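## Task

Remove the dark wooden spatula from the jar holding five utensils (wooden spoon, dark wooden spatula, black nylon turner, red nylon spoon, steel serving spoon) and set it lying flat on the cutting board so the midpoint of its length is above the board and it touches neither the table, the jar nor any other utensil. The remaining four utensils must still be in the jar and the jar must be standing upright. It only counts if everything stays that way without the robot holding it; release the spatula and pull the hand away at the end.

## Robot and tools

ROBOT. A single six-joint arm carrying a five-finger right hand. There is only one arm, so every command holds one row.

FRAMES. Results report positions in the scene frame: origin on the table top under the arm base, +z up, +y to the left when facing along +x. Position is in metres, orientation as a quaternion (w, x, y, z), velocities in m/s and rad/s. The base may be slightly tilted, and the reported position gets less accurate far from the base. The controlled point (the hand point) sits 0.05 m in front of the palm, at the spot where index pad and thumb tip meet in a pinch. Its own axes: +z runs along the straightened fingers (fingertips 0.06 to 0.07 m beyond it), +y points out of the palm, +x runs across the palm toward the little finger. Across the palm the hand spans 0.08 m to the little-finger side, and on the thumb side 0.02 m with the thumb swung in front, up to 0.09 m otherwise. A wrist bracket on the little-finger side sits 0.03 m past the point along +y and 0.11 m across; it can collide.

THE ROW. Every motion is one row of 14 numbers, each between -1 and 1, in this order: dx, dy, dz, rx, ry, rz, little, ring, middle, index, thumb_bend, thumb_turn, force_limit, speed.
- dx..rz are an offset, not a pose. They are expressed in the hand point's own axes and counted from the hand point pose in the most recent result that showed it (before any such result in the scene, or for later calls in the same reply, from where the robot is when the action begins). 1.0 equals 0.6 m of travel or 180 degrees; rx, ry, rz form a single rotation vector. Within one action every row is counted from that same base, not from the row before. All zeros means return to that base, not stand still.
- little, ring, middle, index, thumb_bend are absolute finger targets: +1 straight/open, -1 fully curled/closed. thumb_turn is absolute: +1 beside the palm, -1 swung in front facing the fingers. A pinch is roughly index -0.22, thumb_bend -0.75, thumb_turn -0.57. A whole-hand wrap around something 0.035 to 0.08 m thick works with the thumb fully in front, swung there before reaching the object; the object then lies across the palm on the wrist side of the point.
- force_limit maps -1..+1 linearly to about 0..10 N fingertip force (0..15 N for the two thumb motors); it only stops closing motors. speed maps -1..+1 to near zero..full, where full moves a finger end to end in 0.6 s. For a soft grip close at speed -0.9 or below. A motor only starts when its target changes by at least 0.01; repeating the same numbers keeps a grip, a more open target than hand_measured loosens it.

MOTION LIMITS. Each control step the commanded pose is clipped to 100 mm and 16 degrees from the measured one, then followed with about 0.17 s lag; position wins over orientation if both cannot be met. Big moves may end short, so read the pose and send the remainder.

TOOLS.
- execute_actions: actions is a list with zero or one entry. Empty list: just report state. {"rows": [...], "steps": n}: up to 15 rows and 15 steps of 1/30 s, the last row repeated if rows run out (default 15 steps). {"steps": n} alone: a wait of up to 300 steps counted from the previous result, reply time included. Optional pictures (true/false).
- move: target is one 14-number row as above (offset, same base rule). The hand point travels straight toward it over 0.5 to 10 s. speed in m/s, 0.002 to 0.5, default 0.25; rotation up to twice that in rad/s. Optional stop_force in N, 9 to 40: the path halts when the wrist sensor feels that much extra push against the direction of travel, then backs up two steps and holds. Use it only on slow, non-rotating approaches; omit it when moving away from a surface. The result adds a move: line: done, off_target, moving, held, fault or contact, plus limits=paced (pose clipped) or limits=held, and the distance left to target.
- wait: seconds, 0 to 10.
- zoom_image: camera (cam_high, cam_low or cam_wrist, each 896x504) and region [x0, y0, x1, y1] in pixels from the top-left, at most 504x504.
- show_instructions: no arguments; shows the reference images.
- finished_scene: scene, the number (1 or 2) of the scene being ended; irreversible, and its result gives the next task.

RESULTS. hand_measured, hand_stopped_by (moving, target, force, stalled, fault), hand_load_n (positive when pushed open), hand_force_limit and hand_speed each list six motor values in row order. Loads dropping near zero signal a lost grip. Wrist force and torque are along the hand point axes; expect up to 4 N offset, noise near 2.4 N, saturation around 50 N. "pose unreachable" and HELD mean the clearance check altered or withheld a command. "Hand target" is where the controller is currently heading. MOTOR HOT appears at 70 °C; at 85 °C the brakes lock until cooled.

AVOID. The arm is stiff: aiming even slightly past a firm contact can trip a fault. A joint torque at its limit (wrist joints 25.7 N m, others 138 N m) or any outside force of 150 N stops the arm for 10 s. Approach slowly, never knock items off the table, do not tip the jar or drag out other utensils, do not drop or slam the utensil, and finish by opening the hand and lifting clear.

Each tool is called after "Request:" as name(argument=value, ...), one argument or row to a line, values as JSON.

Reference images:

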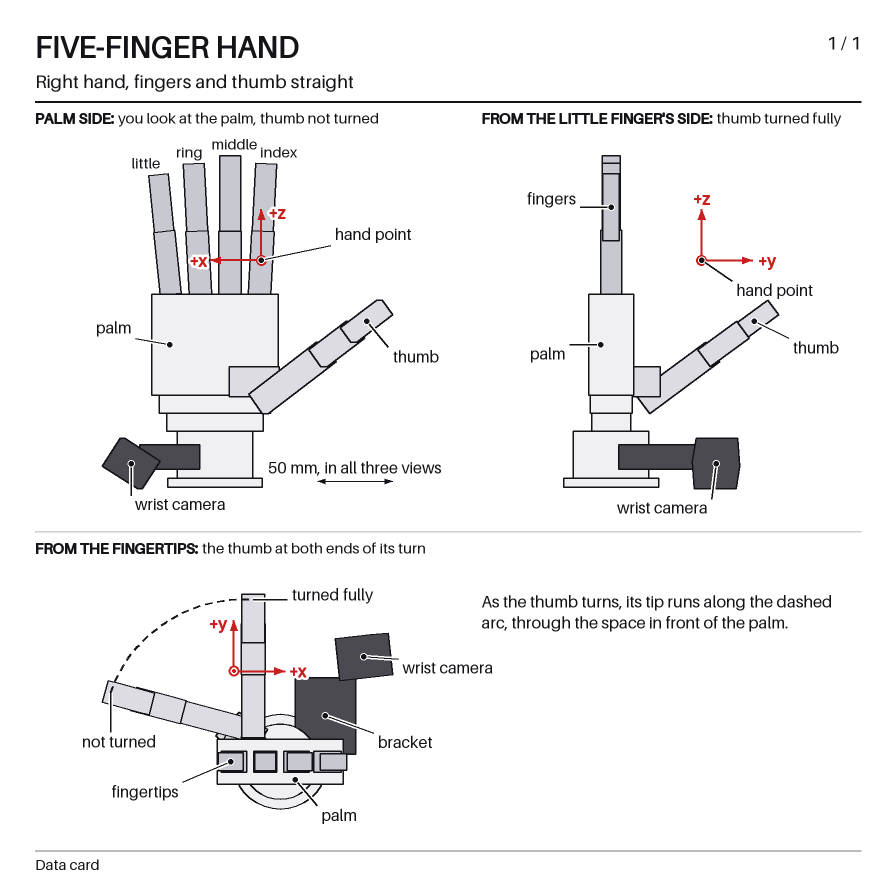

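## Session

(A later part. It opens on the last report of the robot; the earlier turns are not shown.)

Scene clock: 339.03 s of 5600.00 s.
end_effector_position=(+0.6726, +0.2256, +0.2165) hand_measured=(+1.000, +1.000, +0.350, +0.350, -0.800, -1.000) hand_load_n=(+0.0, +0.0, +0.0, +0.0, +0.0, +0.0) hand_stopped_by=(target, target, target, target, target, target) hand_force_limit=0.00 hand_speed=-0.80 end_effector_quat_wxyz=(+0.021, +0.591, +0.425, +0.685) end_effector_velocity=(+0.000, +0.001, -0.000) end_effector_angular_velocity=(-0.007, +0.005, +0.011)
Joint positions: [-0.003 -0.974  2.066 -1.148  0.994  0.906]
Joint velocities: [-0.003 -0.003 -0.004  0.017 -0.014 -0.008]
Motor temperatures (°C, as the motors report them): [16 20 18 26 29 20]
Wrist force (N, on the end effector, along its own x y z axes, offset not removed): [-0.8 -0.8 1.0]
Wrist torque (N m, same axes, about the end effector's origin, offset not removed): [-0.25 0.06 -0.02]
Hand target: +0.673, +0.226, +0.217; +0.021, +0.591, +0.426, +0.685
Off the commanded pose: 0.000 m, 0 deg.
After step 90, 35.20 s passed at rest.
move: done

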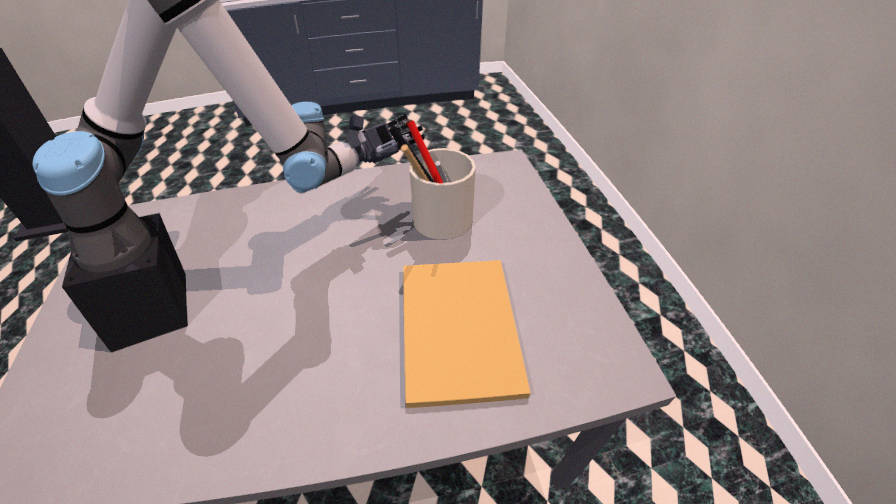

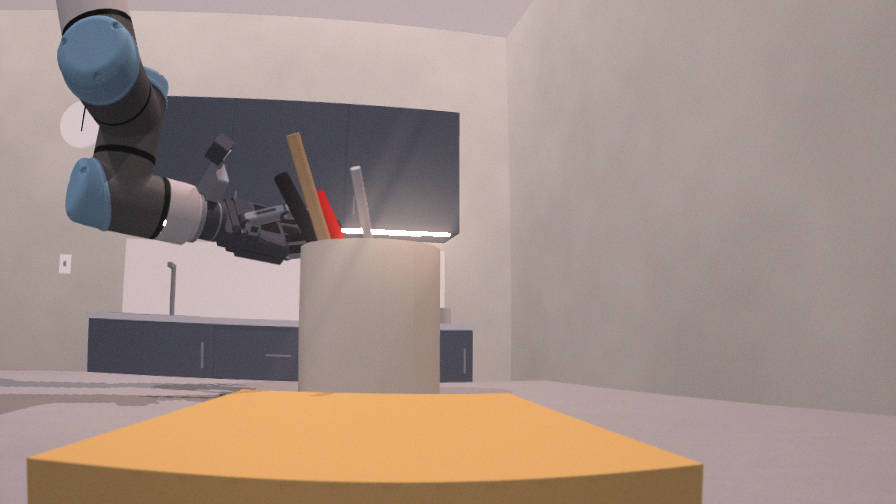

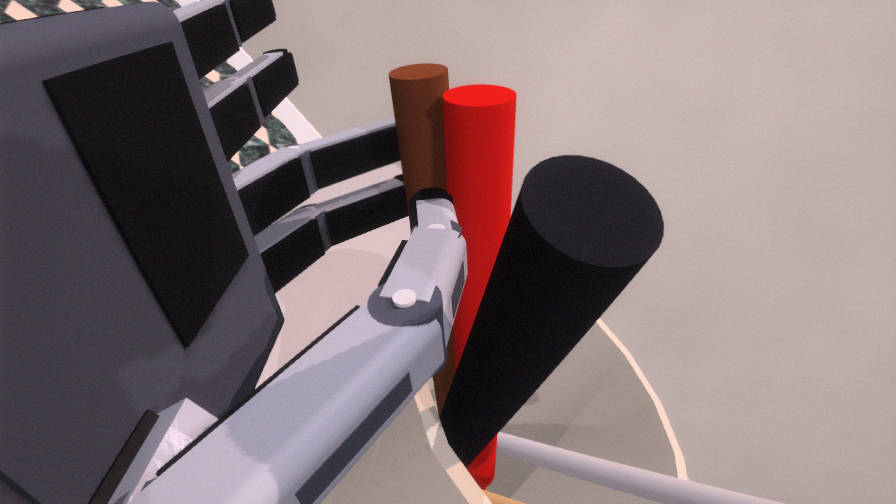

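Request:
execute_actions(
  actions=[],
)

Scene clock: 347.10 s of 5600.00 s.
end_effector_position=(+0.6726, +0.2256, +0.2165) hand_measured=(+1.000, +1.000, +0.350, +0.350, -0.800, -1.000) hand_load_n=(+0.0, +0.0, +0.0, +0.0, +0.0, +0.0) hand_stopped_by=(target, target, target, target, target, target) hand_force_limit=0.00 hand_speed=-0.80 end_effector_quat_wxyz=(+0.021, +0.591, +0.426, +0.685) end_effector_velocity=(+0.000, -0.001, -0.000) end_effector_angular_velocity=(-0.001, +0.000, -0.002)
Joint positions: [-0.003 -0.974  2.065 -1.146  0.993  0.906]
Joint velocities: [-0.002  0.001 -0.     0.     0.    -0.001]
Motor temperatures (°C, as the motors report them): [16 20 18 26 29 20]
Wrist force (N, on the end effector, along its own x y z axes, offset not removed): [-1.1 0.5 0.2]
Wrist torque (N m, same axes, about the end effector's origin, offset not removed): [-0.09 0.13 0.02]
Hand target: +0.673, +0.226, +0.217; +0.021, +0.591, +0.426, +0.685
Off the commanded pose: 0.000 m, 0 deg.
Steps of this call (steps 1 to 90: nothing new was sent; then 5.07 s passed at rest). Readings (end_effector_position | what the end effector reports):
1: (+0.6726, +0.2256, +0.2165) | hand_measured=(+1.000, +1.000, +0.350, +0.350, -0.800, -1.000) hand_load_n=(+0.0, +0.0, +0.0, +0.0, +0.0, +0.0) hand_stopped_by=(target, target, target, target, target, target) hand_force_limit=0.00 hand_speed=-0.80
2: (+0.6726, +0.2256, +0.2165) | hand_measured=(+1.000, +1.000, +0.350, +0.350, -0.800, -1.000) hand_load_n=(+0.0, +0.0, +0.0, +0.0, +0.0, +0.0) hand_stopped_by=(target, target, target, target, target, target) hand_force_limit=0.00 hand_speed=-0.80
4: (+0.6726, +0.2256, +0.2165) | hand_measured=(+1.000, +1.000, +0.350, +0.350, -0.800, -1.000) hand_load_n=(+0.0, +0.0, +0.0, +0.0, +0.0, +0.0) hand_stopped_by=(target, target, target, target, target, target) hand_force_limit=0.00 hand_speed=-0.80
8: (+0.6726, +0.2256, +0.2165) | hand_measured=(+1.000, +1.000, +0.350, +0.350, -0.800, -1.000) hand_load_n=(+0.0, +0.0, +0.0, +0.0, +0.0, +0.0) hand_stopped_by=(target, target, target, target, target, target) hand_force_limit=0.00 hand_speed=-0.80
90: the state above

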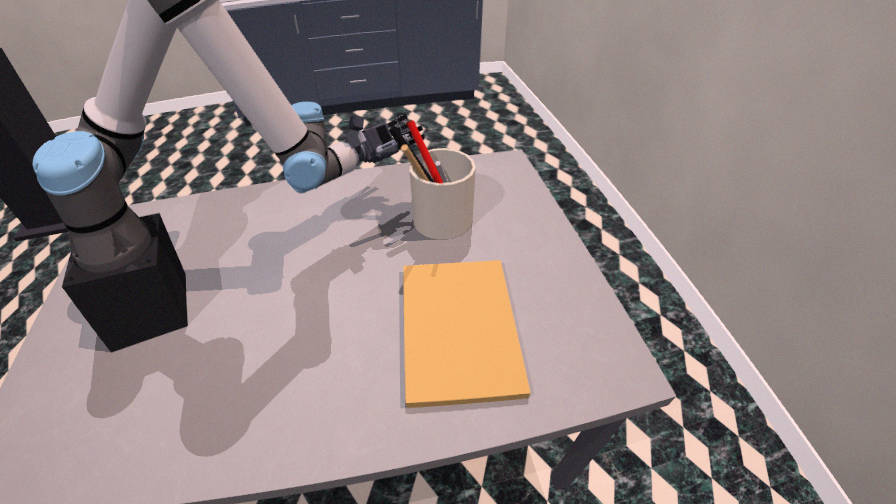

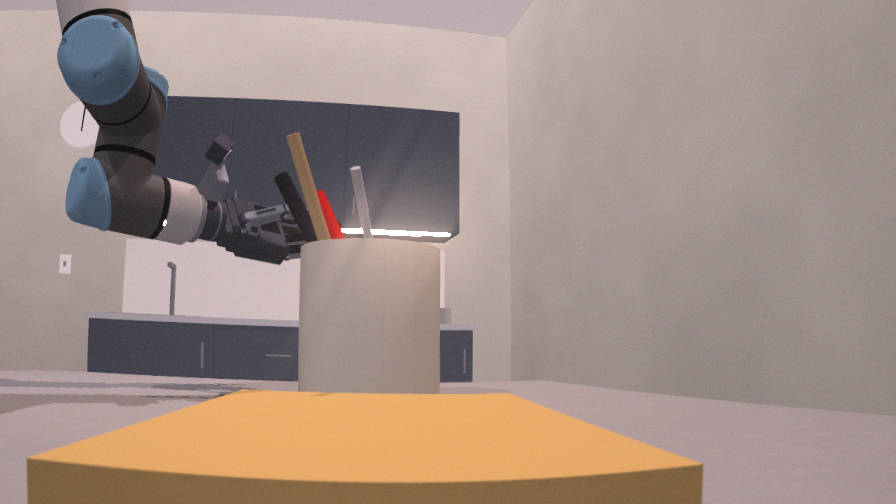

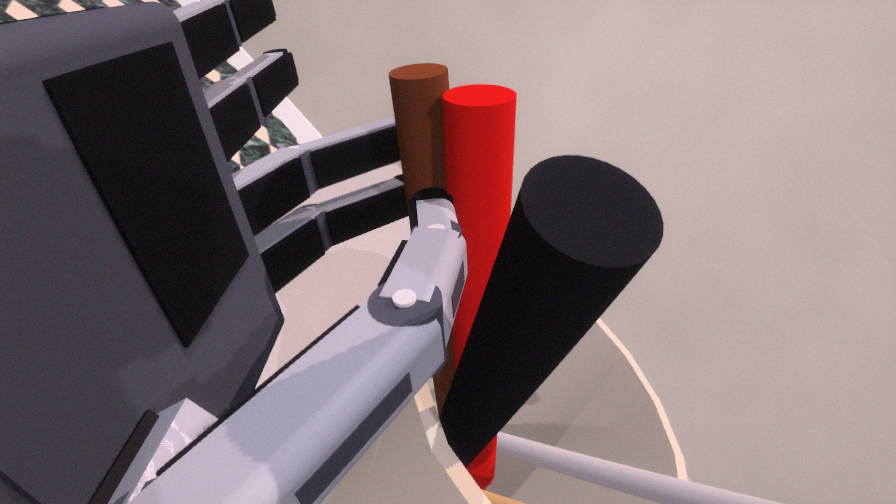

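Request:
move(
  target=[0, 0, 0.0135, 0, 0, 0, 1, 1, 0.35, 0.35, -0.8, -1, 0.0, -0.8],
  speed=0.02,
)

Request:
move(
  target=[0, 0, 0, 0, 0, 0, 1, 1, 0.1, 0.1, -0.55, -1, 0.0, -0.6],
  speed=0.02,
)

Scene clock: 353.30 s of 5600.00 s.
end_effector_position=(+0.6792, +0.2300, +0.2161) hand_measured=(+1.000, +1.000, +0.350, +0.350, -0.800, -1.000) hand_load_n=(+0.0, +0.0, +0.0, +0.0, +0.0, +0.0) hand_stopped_by=(target, target, target, target, target, target) hand_force_limit=0.00 hand_speed=-0.80 end_effector_quat_wxyz=(+0.021, +0.591, +0.426, +0.685) end_effector_velocity=(+0.001, +0.002, -0.001) end_effector_angular_velocity=(+0.000, +0.002, +0.001)
Joint positions: [ 0.007 -0.965  2.042 -1.132  1.003  0.905]
Joint velocities: [ 0.004  0.003 -0.005  0.004  0.003 -0.   ]
Motor temperatures (°C, as the motors report them): [16 20 18 26 29 20]
Wrist force (N, on the end effector, along its own x y z axes, offset not removed): [-1.5 0.6 1.1]
Wrist torque (N m, same axes, about the end effector's origin, offset not removed): [-0.09 0.23 -0.07]
Hand target: +0.679, +0.230, +0.216; +0.021, +0.591, +0.426, +0.685
Off the commanded pose: 0.000 m, 0 deg.
After step 90, 2.47 s passed at rest.
move: done

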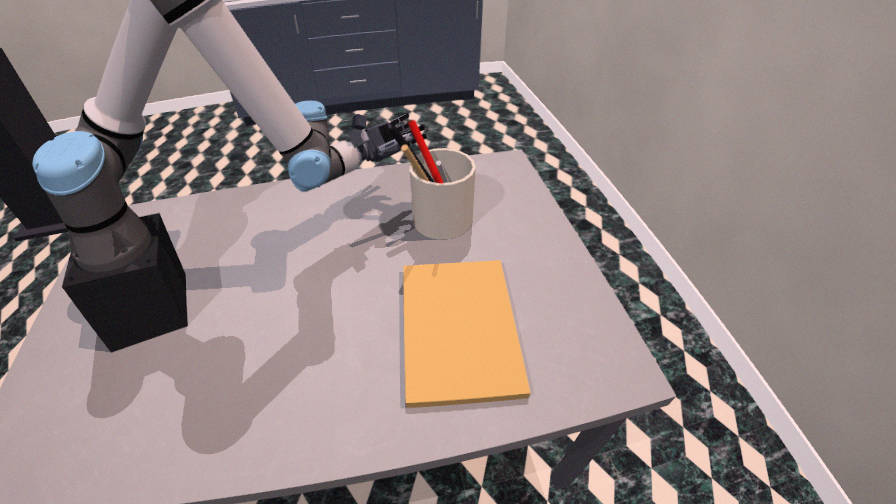

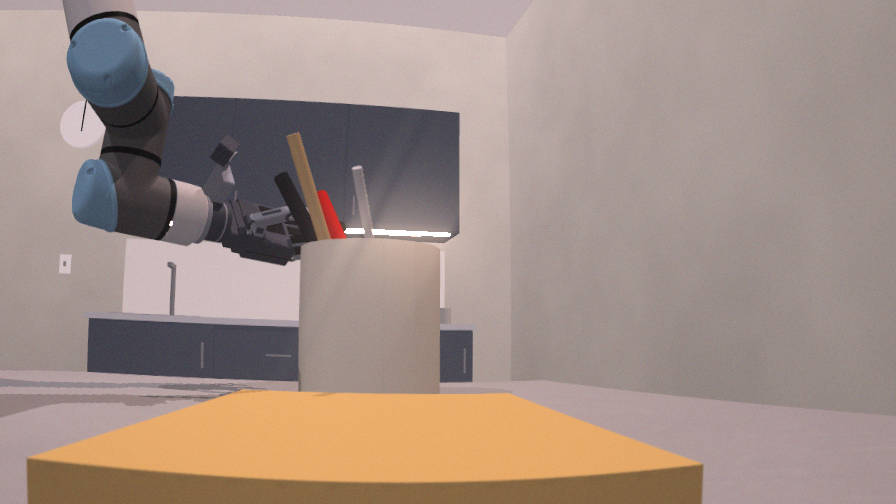

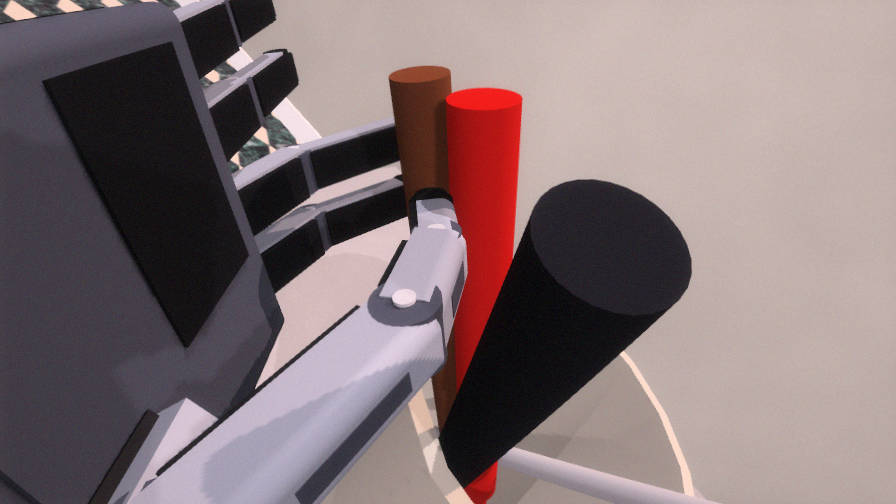

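Scene clock: 354.17 s of 5600.00 s.
end_effector_position=(+0.6792, +0.2301, +0.2161) hand_measured=(+1.000, +1.000, +0.100, +0.100, -0.550, -1.000) hand_load_n=(+0.0, +0.0, +0.0, +0.0, -0.5, +0.5) hand_stopped_by=(target, target, target, target, target, target) hand_force_limit=0.00 hand_speed=-0.60 end_effector_quat_wxyz=(+0.021, +0.591, +0.426, +0.685) end_effector_velocity=(-0.001, +0.001, -0.001) end_effector_angular_velocity=(-0.000, +0.002, +0.002)
Joint positions: [ 0.007 -0.965  2.042 -1.132  1.003  0.905]
Joint velocities: [ 0.002  0.001  0.001  0.    -0.    -0.   ]
Motor temperatures (°C, as the motors report them): [16 20 18 26 29 20]
Wrist force (N, on the end effector, along its own x y z axes, offset not removed): [-2.7 -0.4 -0.8]
Wrist torque (N m, same axes, about the end effector's origin, offset not removed): [-0.07 0.43 -0.07]
Hand target: +0.679, +0.230, +0.216; +0.021, +0.591, +0.426, +0.685
Off the commanded pose: 0.000 m, 0 deg.
move: done

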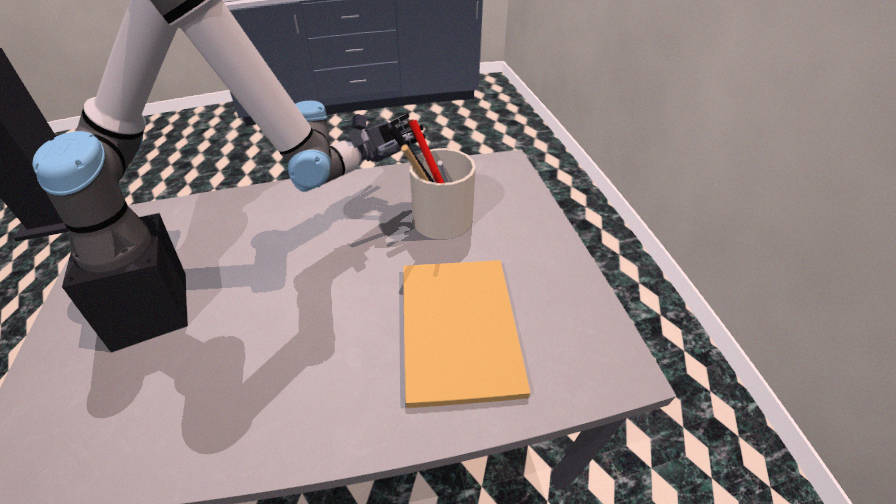

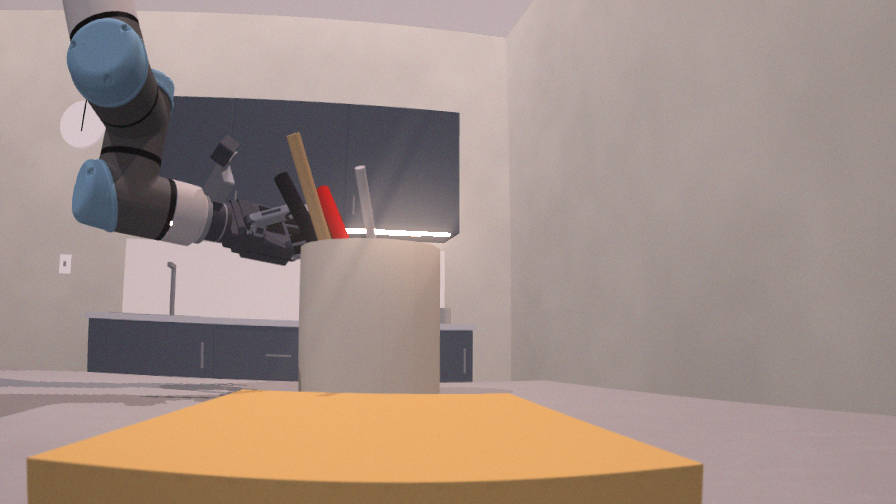

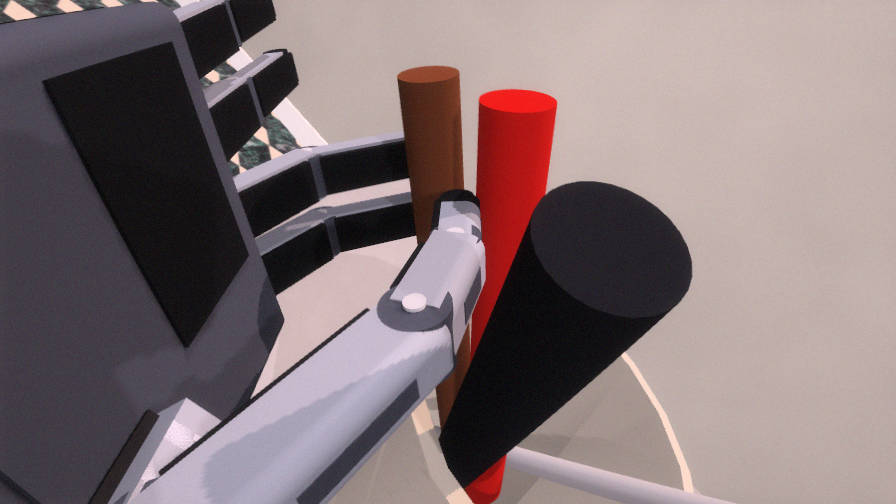

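Request:
move(
  target=[0, 0, 0.004, 0, 0, 0, 1, 1, 0.1, 0.1, -0.3, -1, 0.0, -0.7],
  speed=0.01,
)

Scene clock: 357.43 s of 5600.00 s.
end_effector_position=(+0.6812, +0.2314, +0.2160) hand_measured=(+1.000, +1.000, +0.100, +0.100, -0.300, -1.000) hand_load_n=(+0.0, +0.0, +0.0, +0.0, -0.5, +0.5) hand_stopped_by=(target, target, target, target, target, target) hand_force_limit=0.00 hand_speed=-0.70 end_effector_quat_wxyz=(+0.021, +0.591, +0.426, +0.685) end_effector_velocity=(-0.000, +0.001, -0.001) end_effector_angular_velocity=(-0.000, +0.001, +0.001)
Joint positions: [ 0.01  -0.962  2.035 -1.128  1.006  0.905]
Joint velocities: [ 0.001  0.002  0.    -0.     0.    -0.   ]
Motor temperatures (°C, as the motors report them): [16 20 18 26 29 20]
Wrist force (N, on the end effector, along its own x y z axes, offset not removed): [-1.5 -1.7 0.5]
Wrist torque (N m, same axes, about the end effector's origin, offset not removed): [-0.23 0.10 -0.05]
Hand target: +0.681, +0.231, +0.216; +0.021, +0.591, +0.426, +0.685
Off the commanded pose: 0.000 m, 0 deg.
move: done

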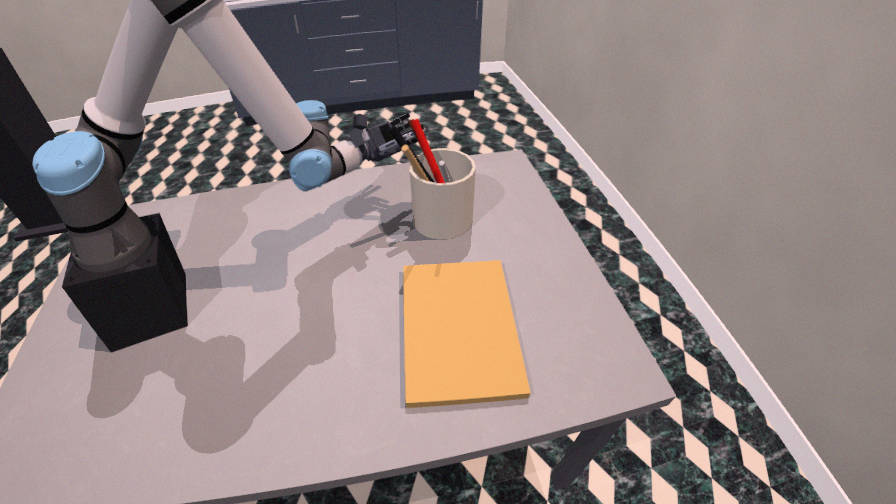

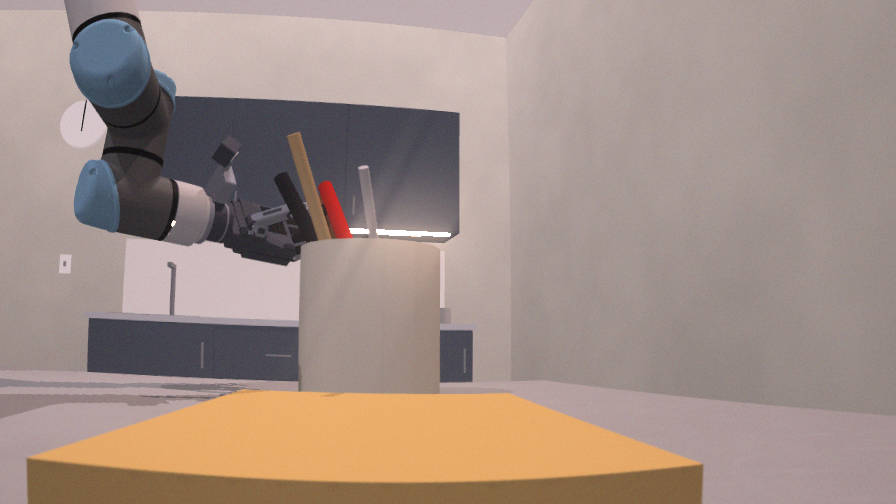

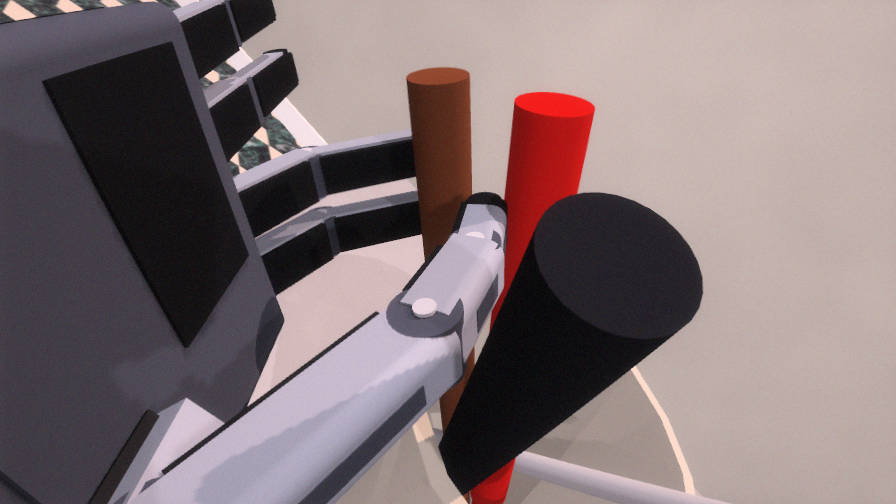

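Request:
zoom_image(
  camera="cam_high",
  region=[380, 100, 490, 200],
)

Request:
zoom_image(
  camera="cam_wrist",
  region=[380, 340, 640, 504],
)

Region (380, 100, 490, 200) of cam_high's 896x504 image, scaled by 4.582, with more detail than that image has; it fills the top 458 rows of this view, and the rest is white.

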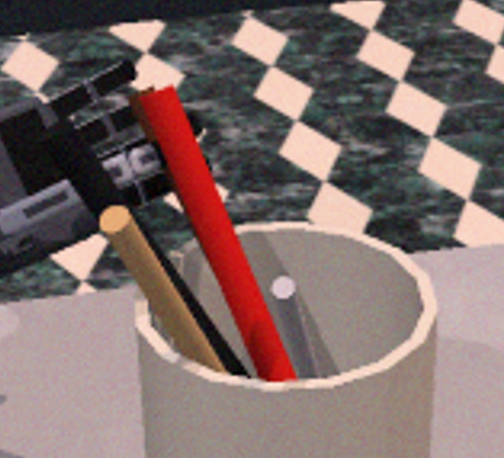

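Region (380, 340, 640, 504) of cam_wrist's 896x504 image, scaled by 1.938, with more detail than that image has; it fills the top 318 rows of this view, and the rest is white.

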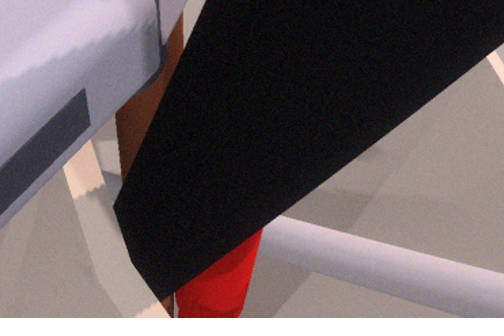

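Request:
move(
  target=[0, 0, 0.006, 0, 0, 0, 1, 1, -0.35, -0.35, -0.3, -1, -0.2, -0.8],
  speed=0.01,
)

Scene clock: 367.27 s of 5600.00 s.
end_effector_position=(+0.6842, +0.2334, +0.2157) hand_measured=(+1.000, +1.000, -0.120, -0.086, -0.298, -1.000) hand_load_n=(+0.0, +0.0, +6.0, +1.5, +6.0, +1.0) hand_stopped_by=(target, target, force, force, target, target) hand_force_limit=-0.20 hand_speed=-0.80 end_effector_quat_wxyz=(+0.021, +0.591, +0.426, +0.685) end_effector_velocity=(+0.000, -0.001, +0.001) end_effector_angular_velocity=(-0.000, -0.002, -0.001)
Joint positions: [ 0.014 -0.958  2.025 -1.121  1.011  0.905]
Joint velocities: [-0.001 -0.001 -0.    -0.     0.    -0.   ]
Motor temperatures (°C, as the motors report them): [16 20 18 26 29 20]
Wrist force (N, on the end effector, along its own x y z axes, offset not removed): [-1.9 -1.0 1.7]
Wrist torque (N m, same axes, about the end effector's origin, offset not removed): [-0.25 0.17 -0.03]
Hand target: +0.684, +0.233, +0.216; +0.021, +0.591, +0.426, +0.685
Off the commanded pose: 0.000 m, 0 deg.
After step 90, 5.90 s passed at rest.
move: done

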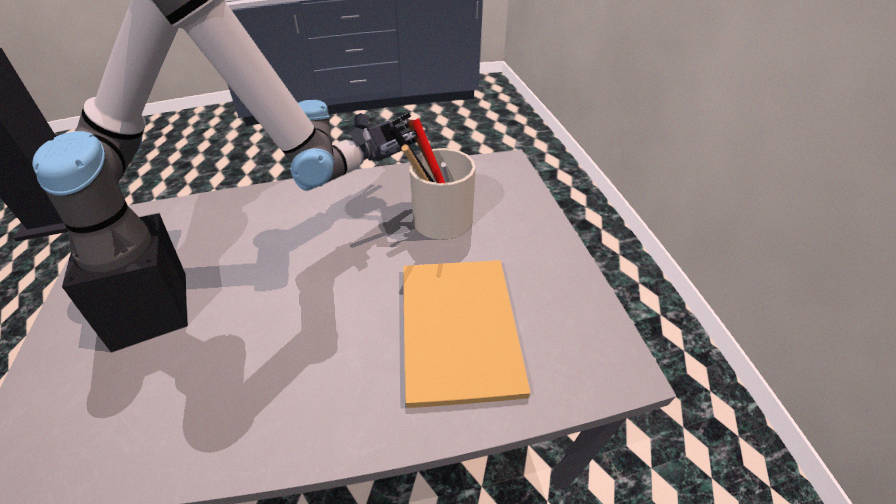

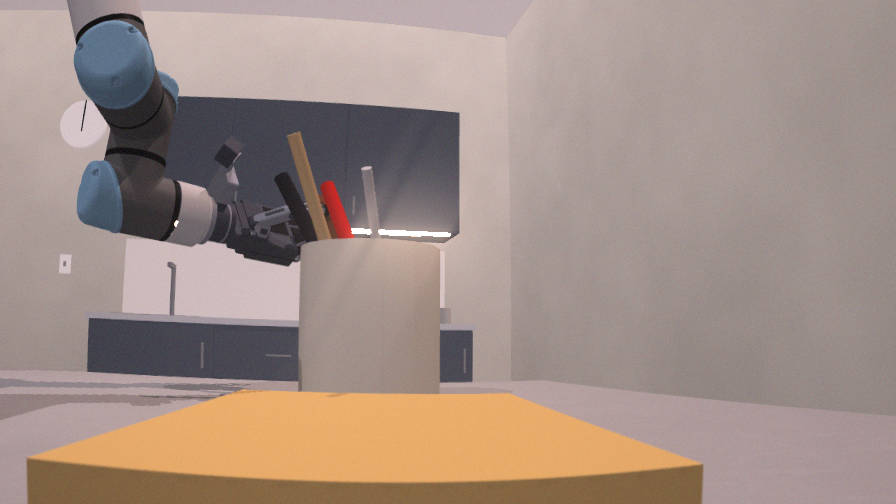

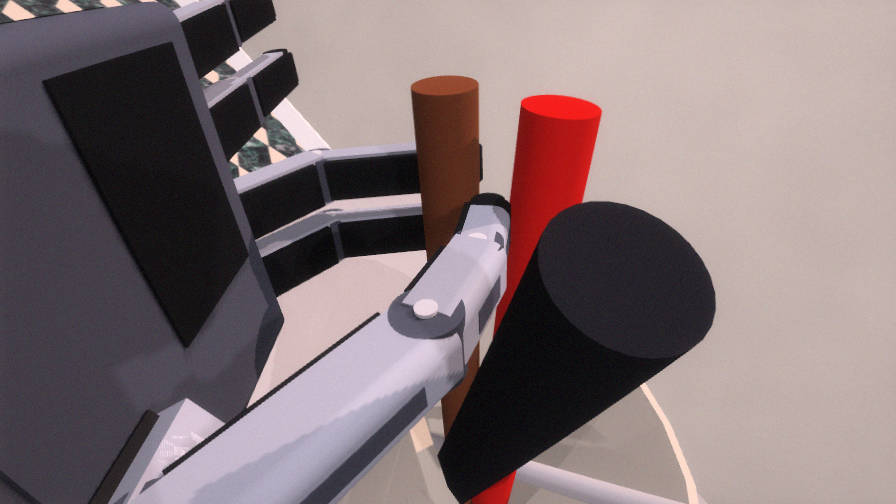

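Request:
move(
  target=[0, 0, 0, 0, 0, 0, 1, 1, -0.35, -0.4, -0.3, -1, 0.2, -0.92],
  speed=0.01,
)

Request:
move(
  target=[0.045, 0, 0, 0, 0, 0, 1, 1, -0.35, -0.4, -0.3, -1, 0.2, -0.92],
  speed=0.02,
)

Scene clock: 371.80 s of 5600.00 s.
end_effector_position=(+0.6842, +0.2334, +0.2157) hand_measured=(+1.000, +1.000, -0.120, -0.102, -0.296, -1.000) hand_load_n=(+0.0, +0.0, +3.0, +6.0, +7.0, +1.0) hand_stopped_by=(target, target, force, force, target, target) hand_force_limit=0.20 hand_speed=-0.92 end_effector_quat_wxyz=(+0.021, +0.591, +0.426, +0.685) end_effector_velocity=(+0.000, +0.001, +0.001) end_effector_angular_velocity=(+0.000, -0.003, +0.001)
Joint positions: [ 0.014 -0.958  2.025 -1.121  1.011  0.905]
Joint velocities: [ 0.001 -0.001 -0.    -0.001 -0.    -0.   ]
Motor temperatures (°C, as the motors report them): [16 20 18 26 29 20]
Wrist force (N, on the end effector, along its own x y z axes, offset not removed): [-2.5 -0.6 1.1]
Wrist torque (N m, same axes, about the end effector's origin, offset not removed): [-0.13 0.36 0.02]
Hand target: +0.684, +0.233, +0.216; +0.021, +0.591, +0.426, +0.685
Off the commanded pose: 0.000 m, 0 deg.
After step 90, 0.83 s passed at rest.
move: done

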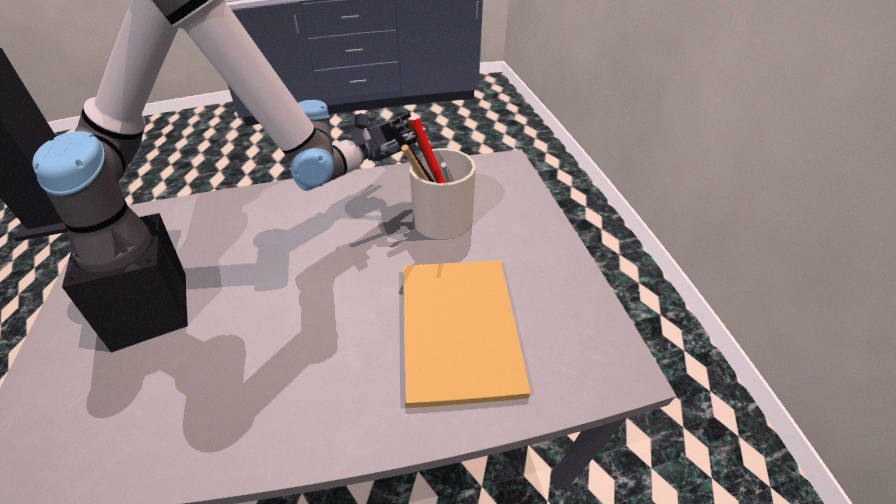

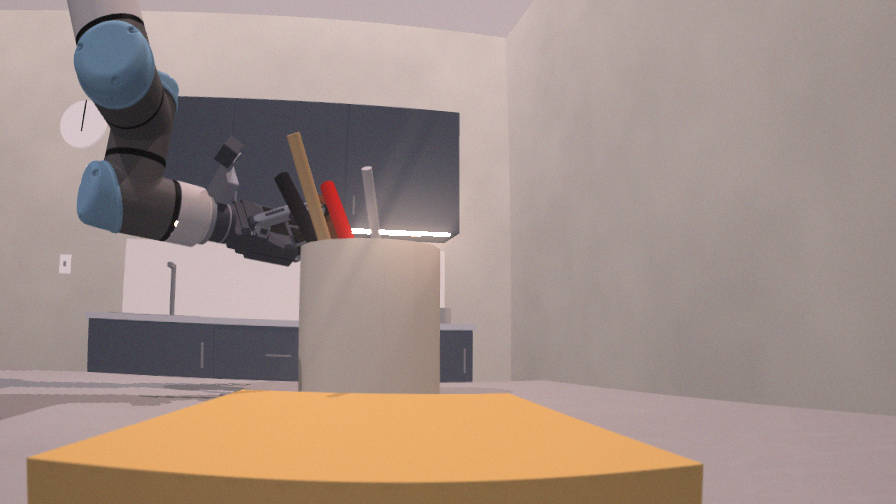

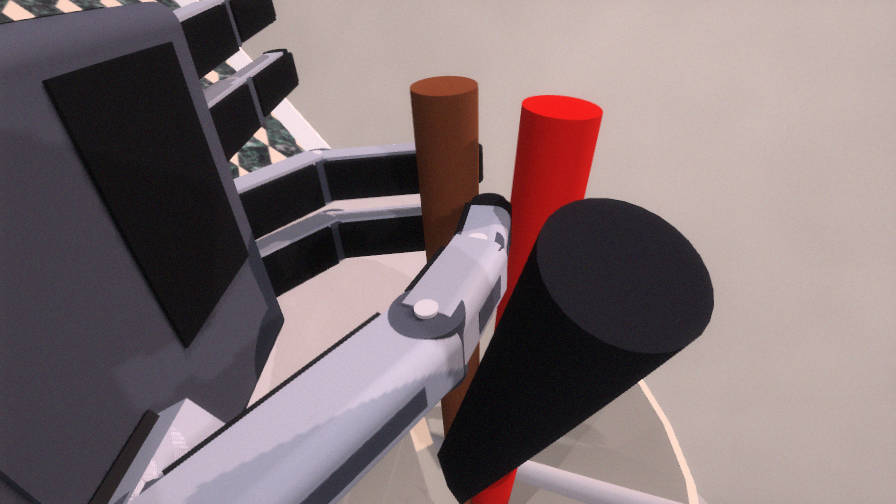

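Scene clock: 373.43 s of 5600.00 s.
end_effector_position=(+0.6761, +0.2477, +0.2370) hand_measured=(+1.000, +1.000, -0.120, -0.102, -0.300, -1.000) hand_load_n=(+0.0, +0.0, +0.0, +0.0, +0.0, +0.5) hand_stopped_by=(target, target, force, force, target, target) hand_force_limit=0.20 hand_speed=-0.92 end_effector_quat_wxyz=(+0.021, +0.591, +0.426, +0.685) end_effector_velocity=(-0.000, +0.001, +0.001) end_effector_angular_velocity=(+0.000, +0.000, -0.000)
Joint positions: [ 0.047 -1.012  2.038 -1.08   1.043  0.903]
Joint velocities: [ 0.002 -0.003  0.     0.003  0.002  0.   ]
Motor temperatures (°C, as the motors report them): [16 20 18 26 29 20]
Wrist force (N, on the end effector, along its own x y z axes, offset not removed): [-1.8 -0.5 1.3]
Wrist torque (N m, same axes, about the end effector's origin, offset not removed): [-0.25 0.18 -0.10]
Hand target: +0.676, +0.248, +0.237; +0.021, +0.591, +0.426, +0.685
Off the commanded pose: 0.000 m, 0 deg.
move: done

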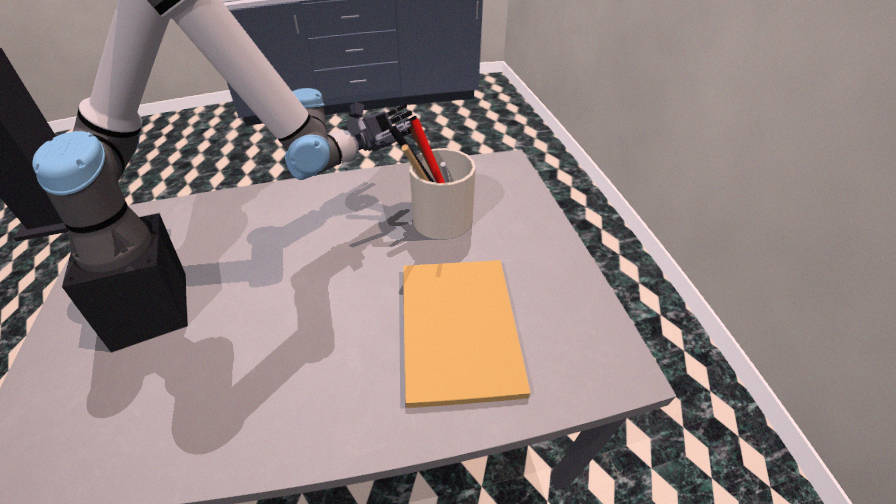

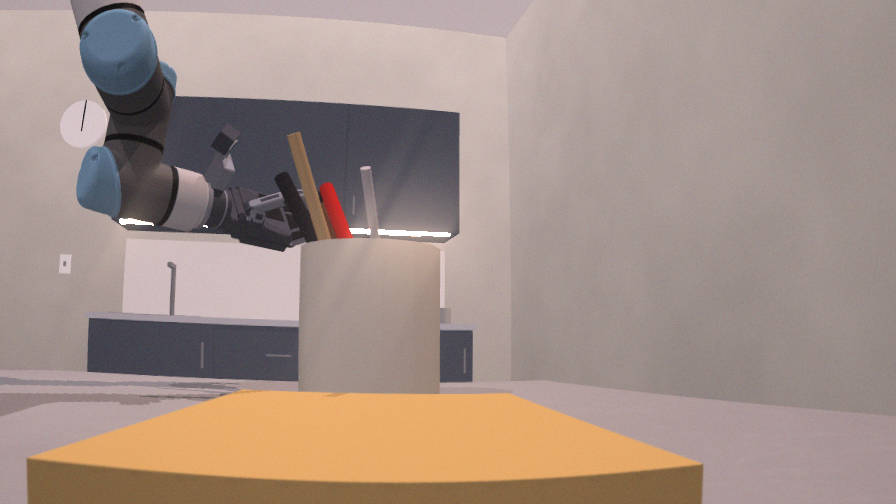

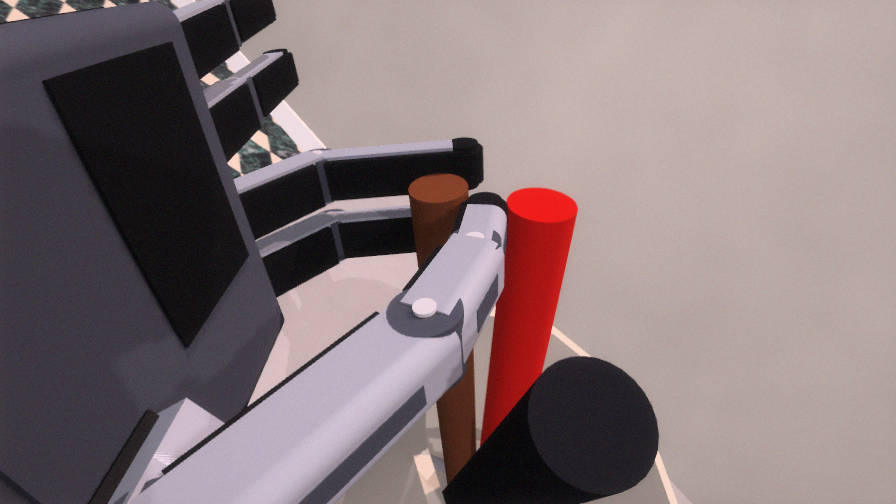

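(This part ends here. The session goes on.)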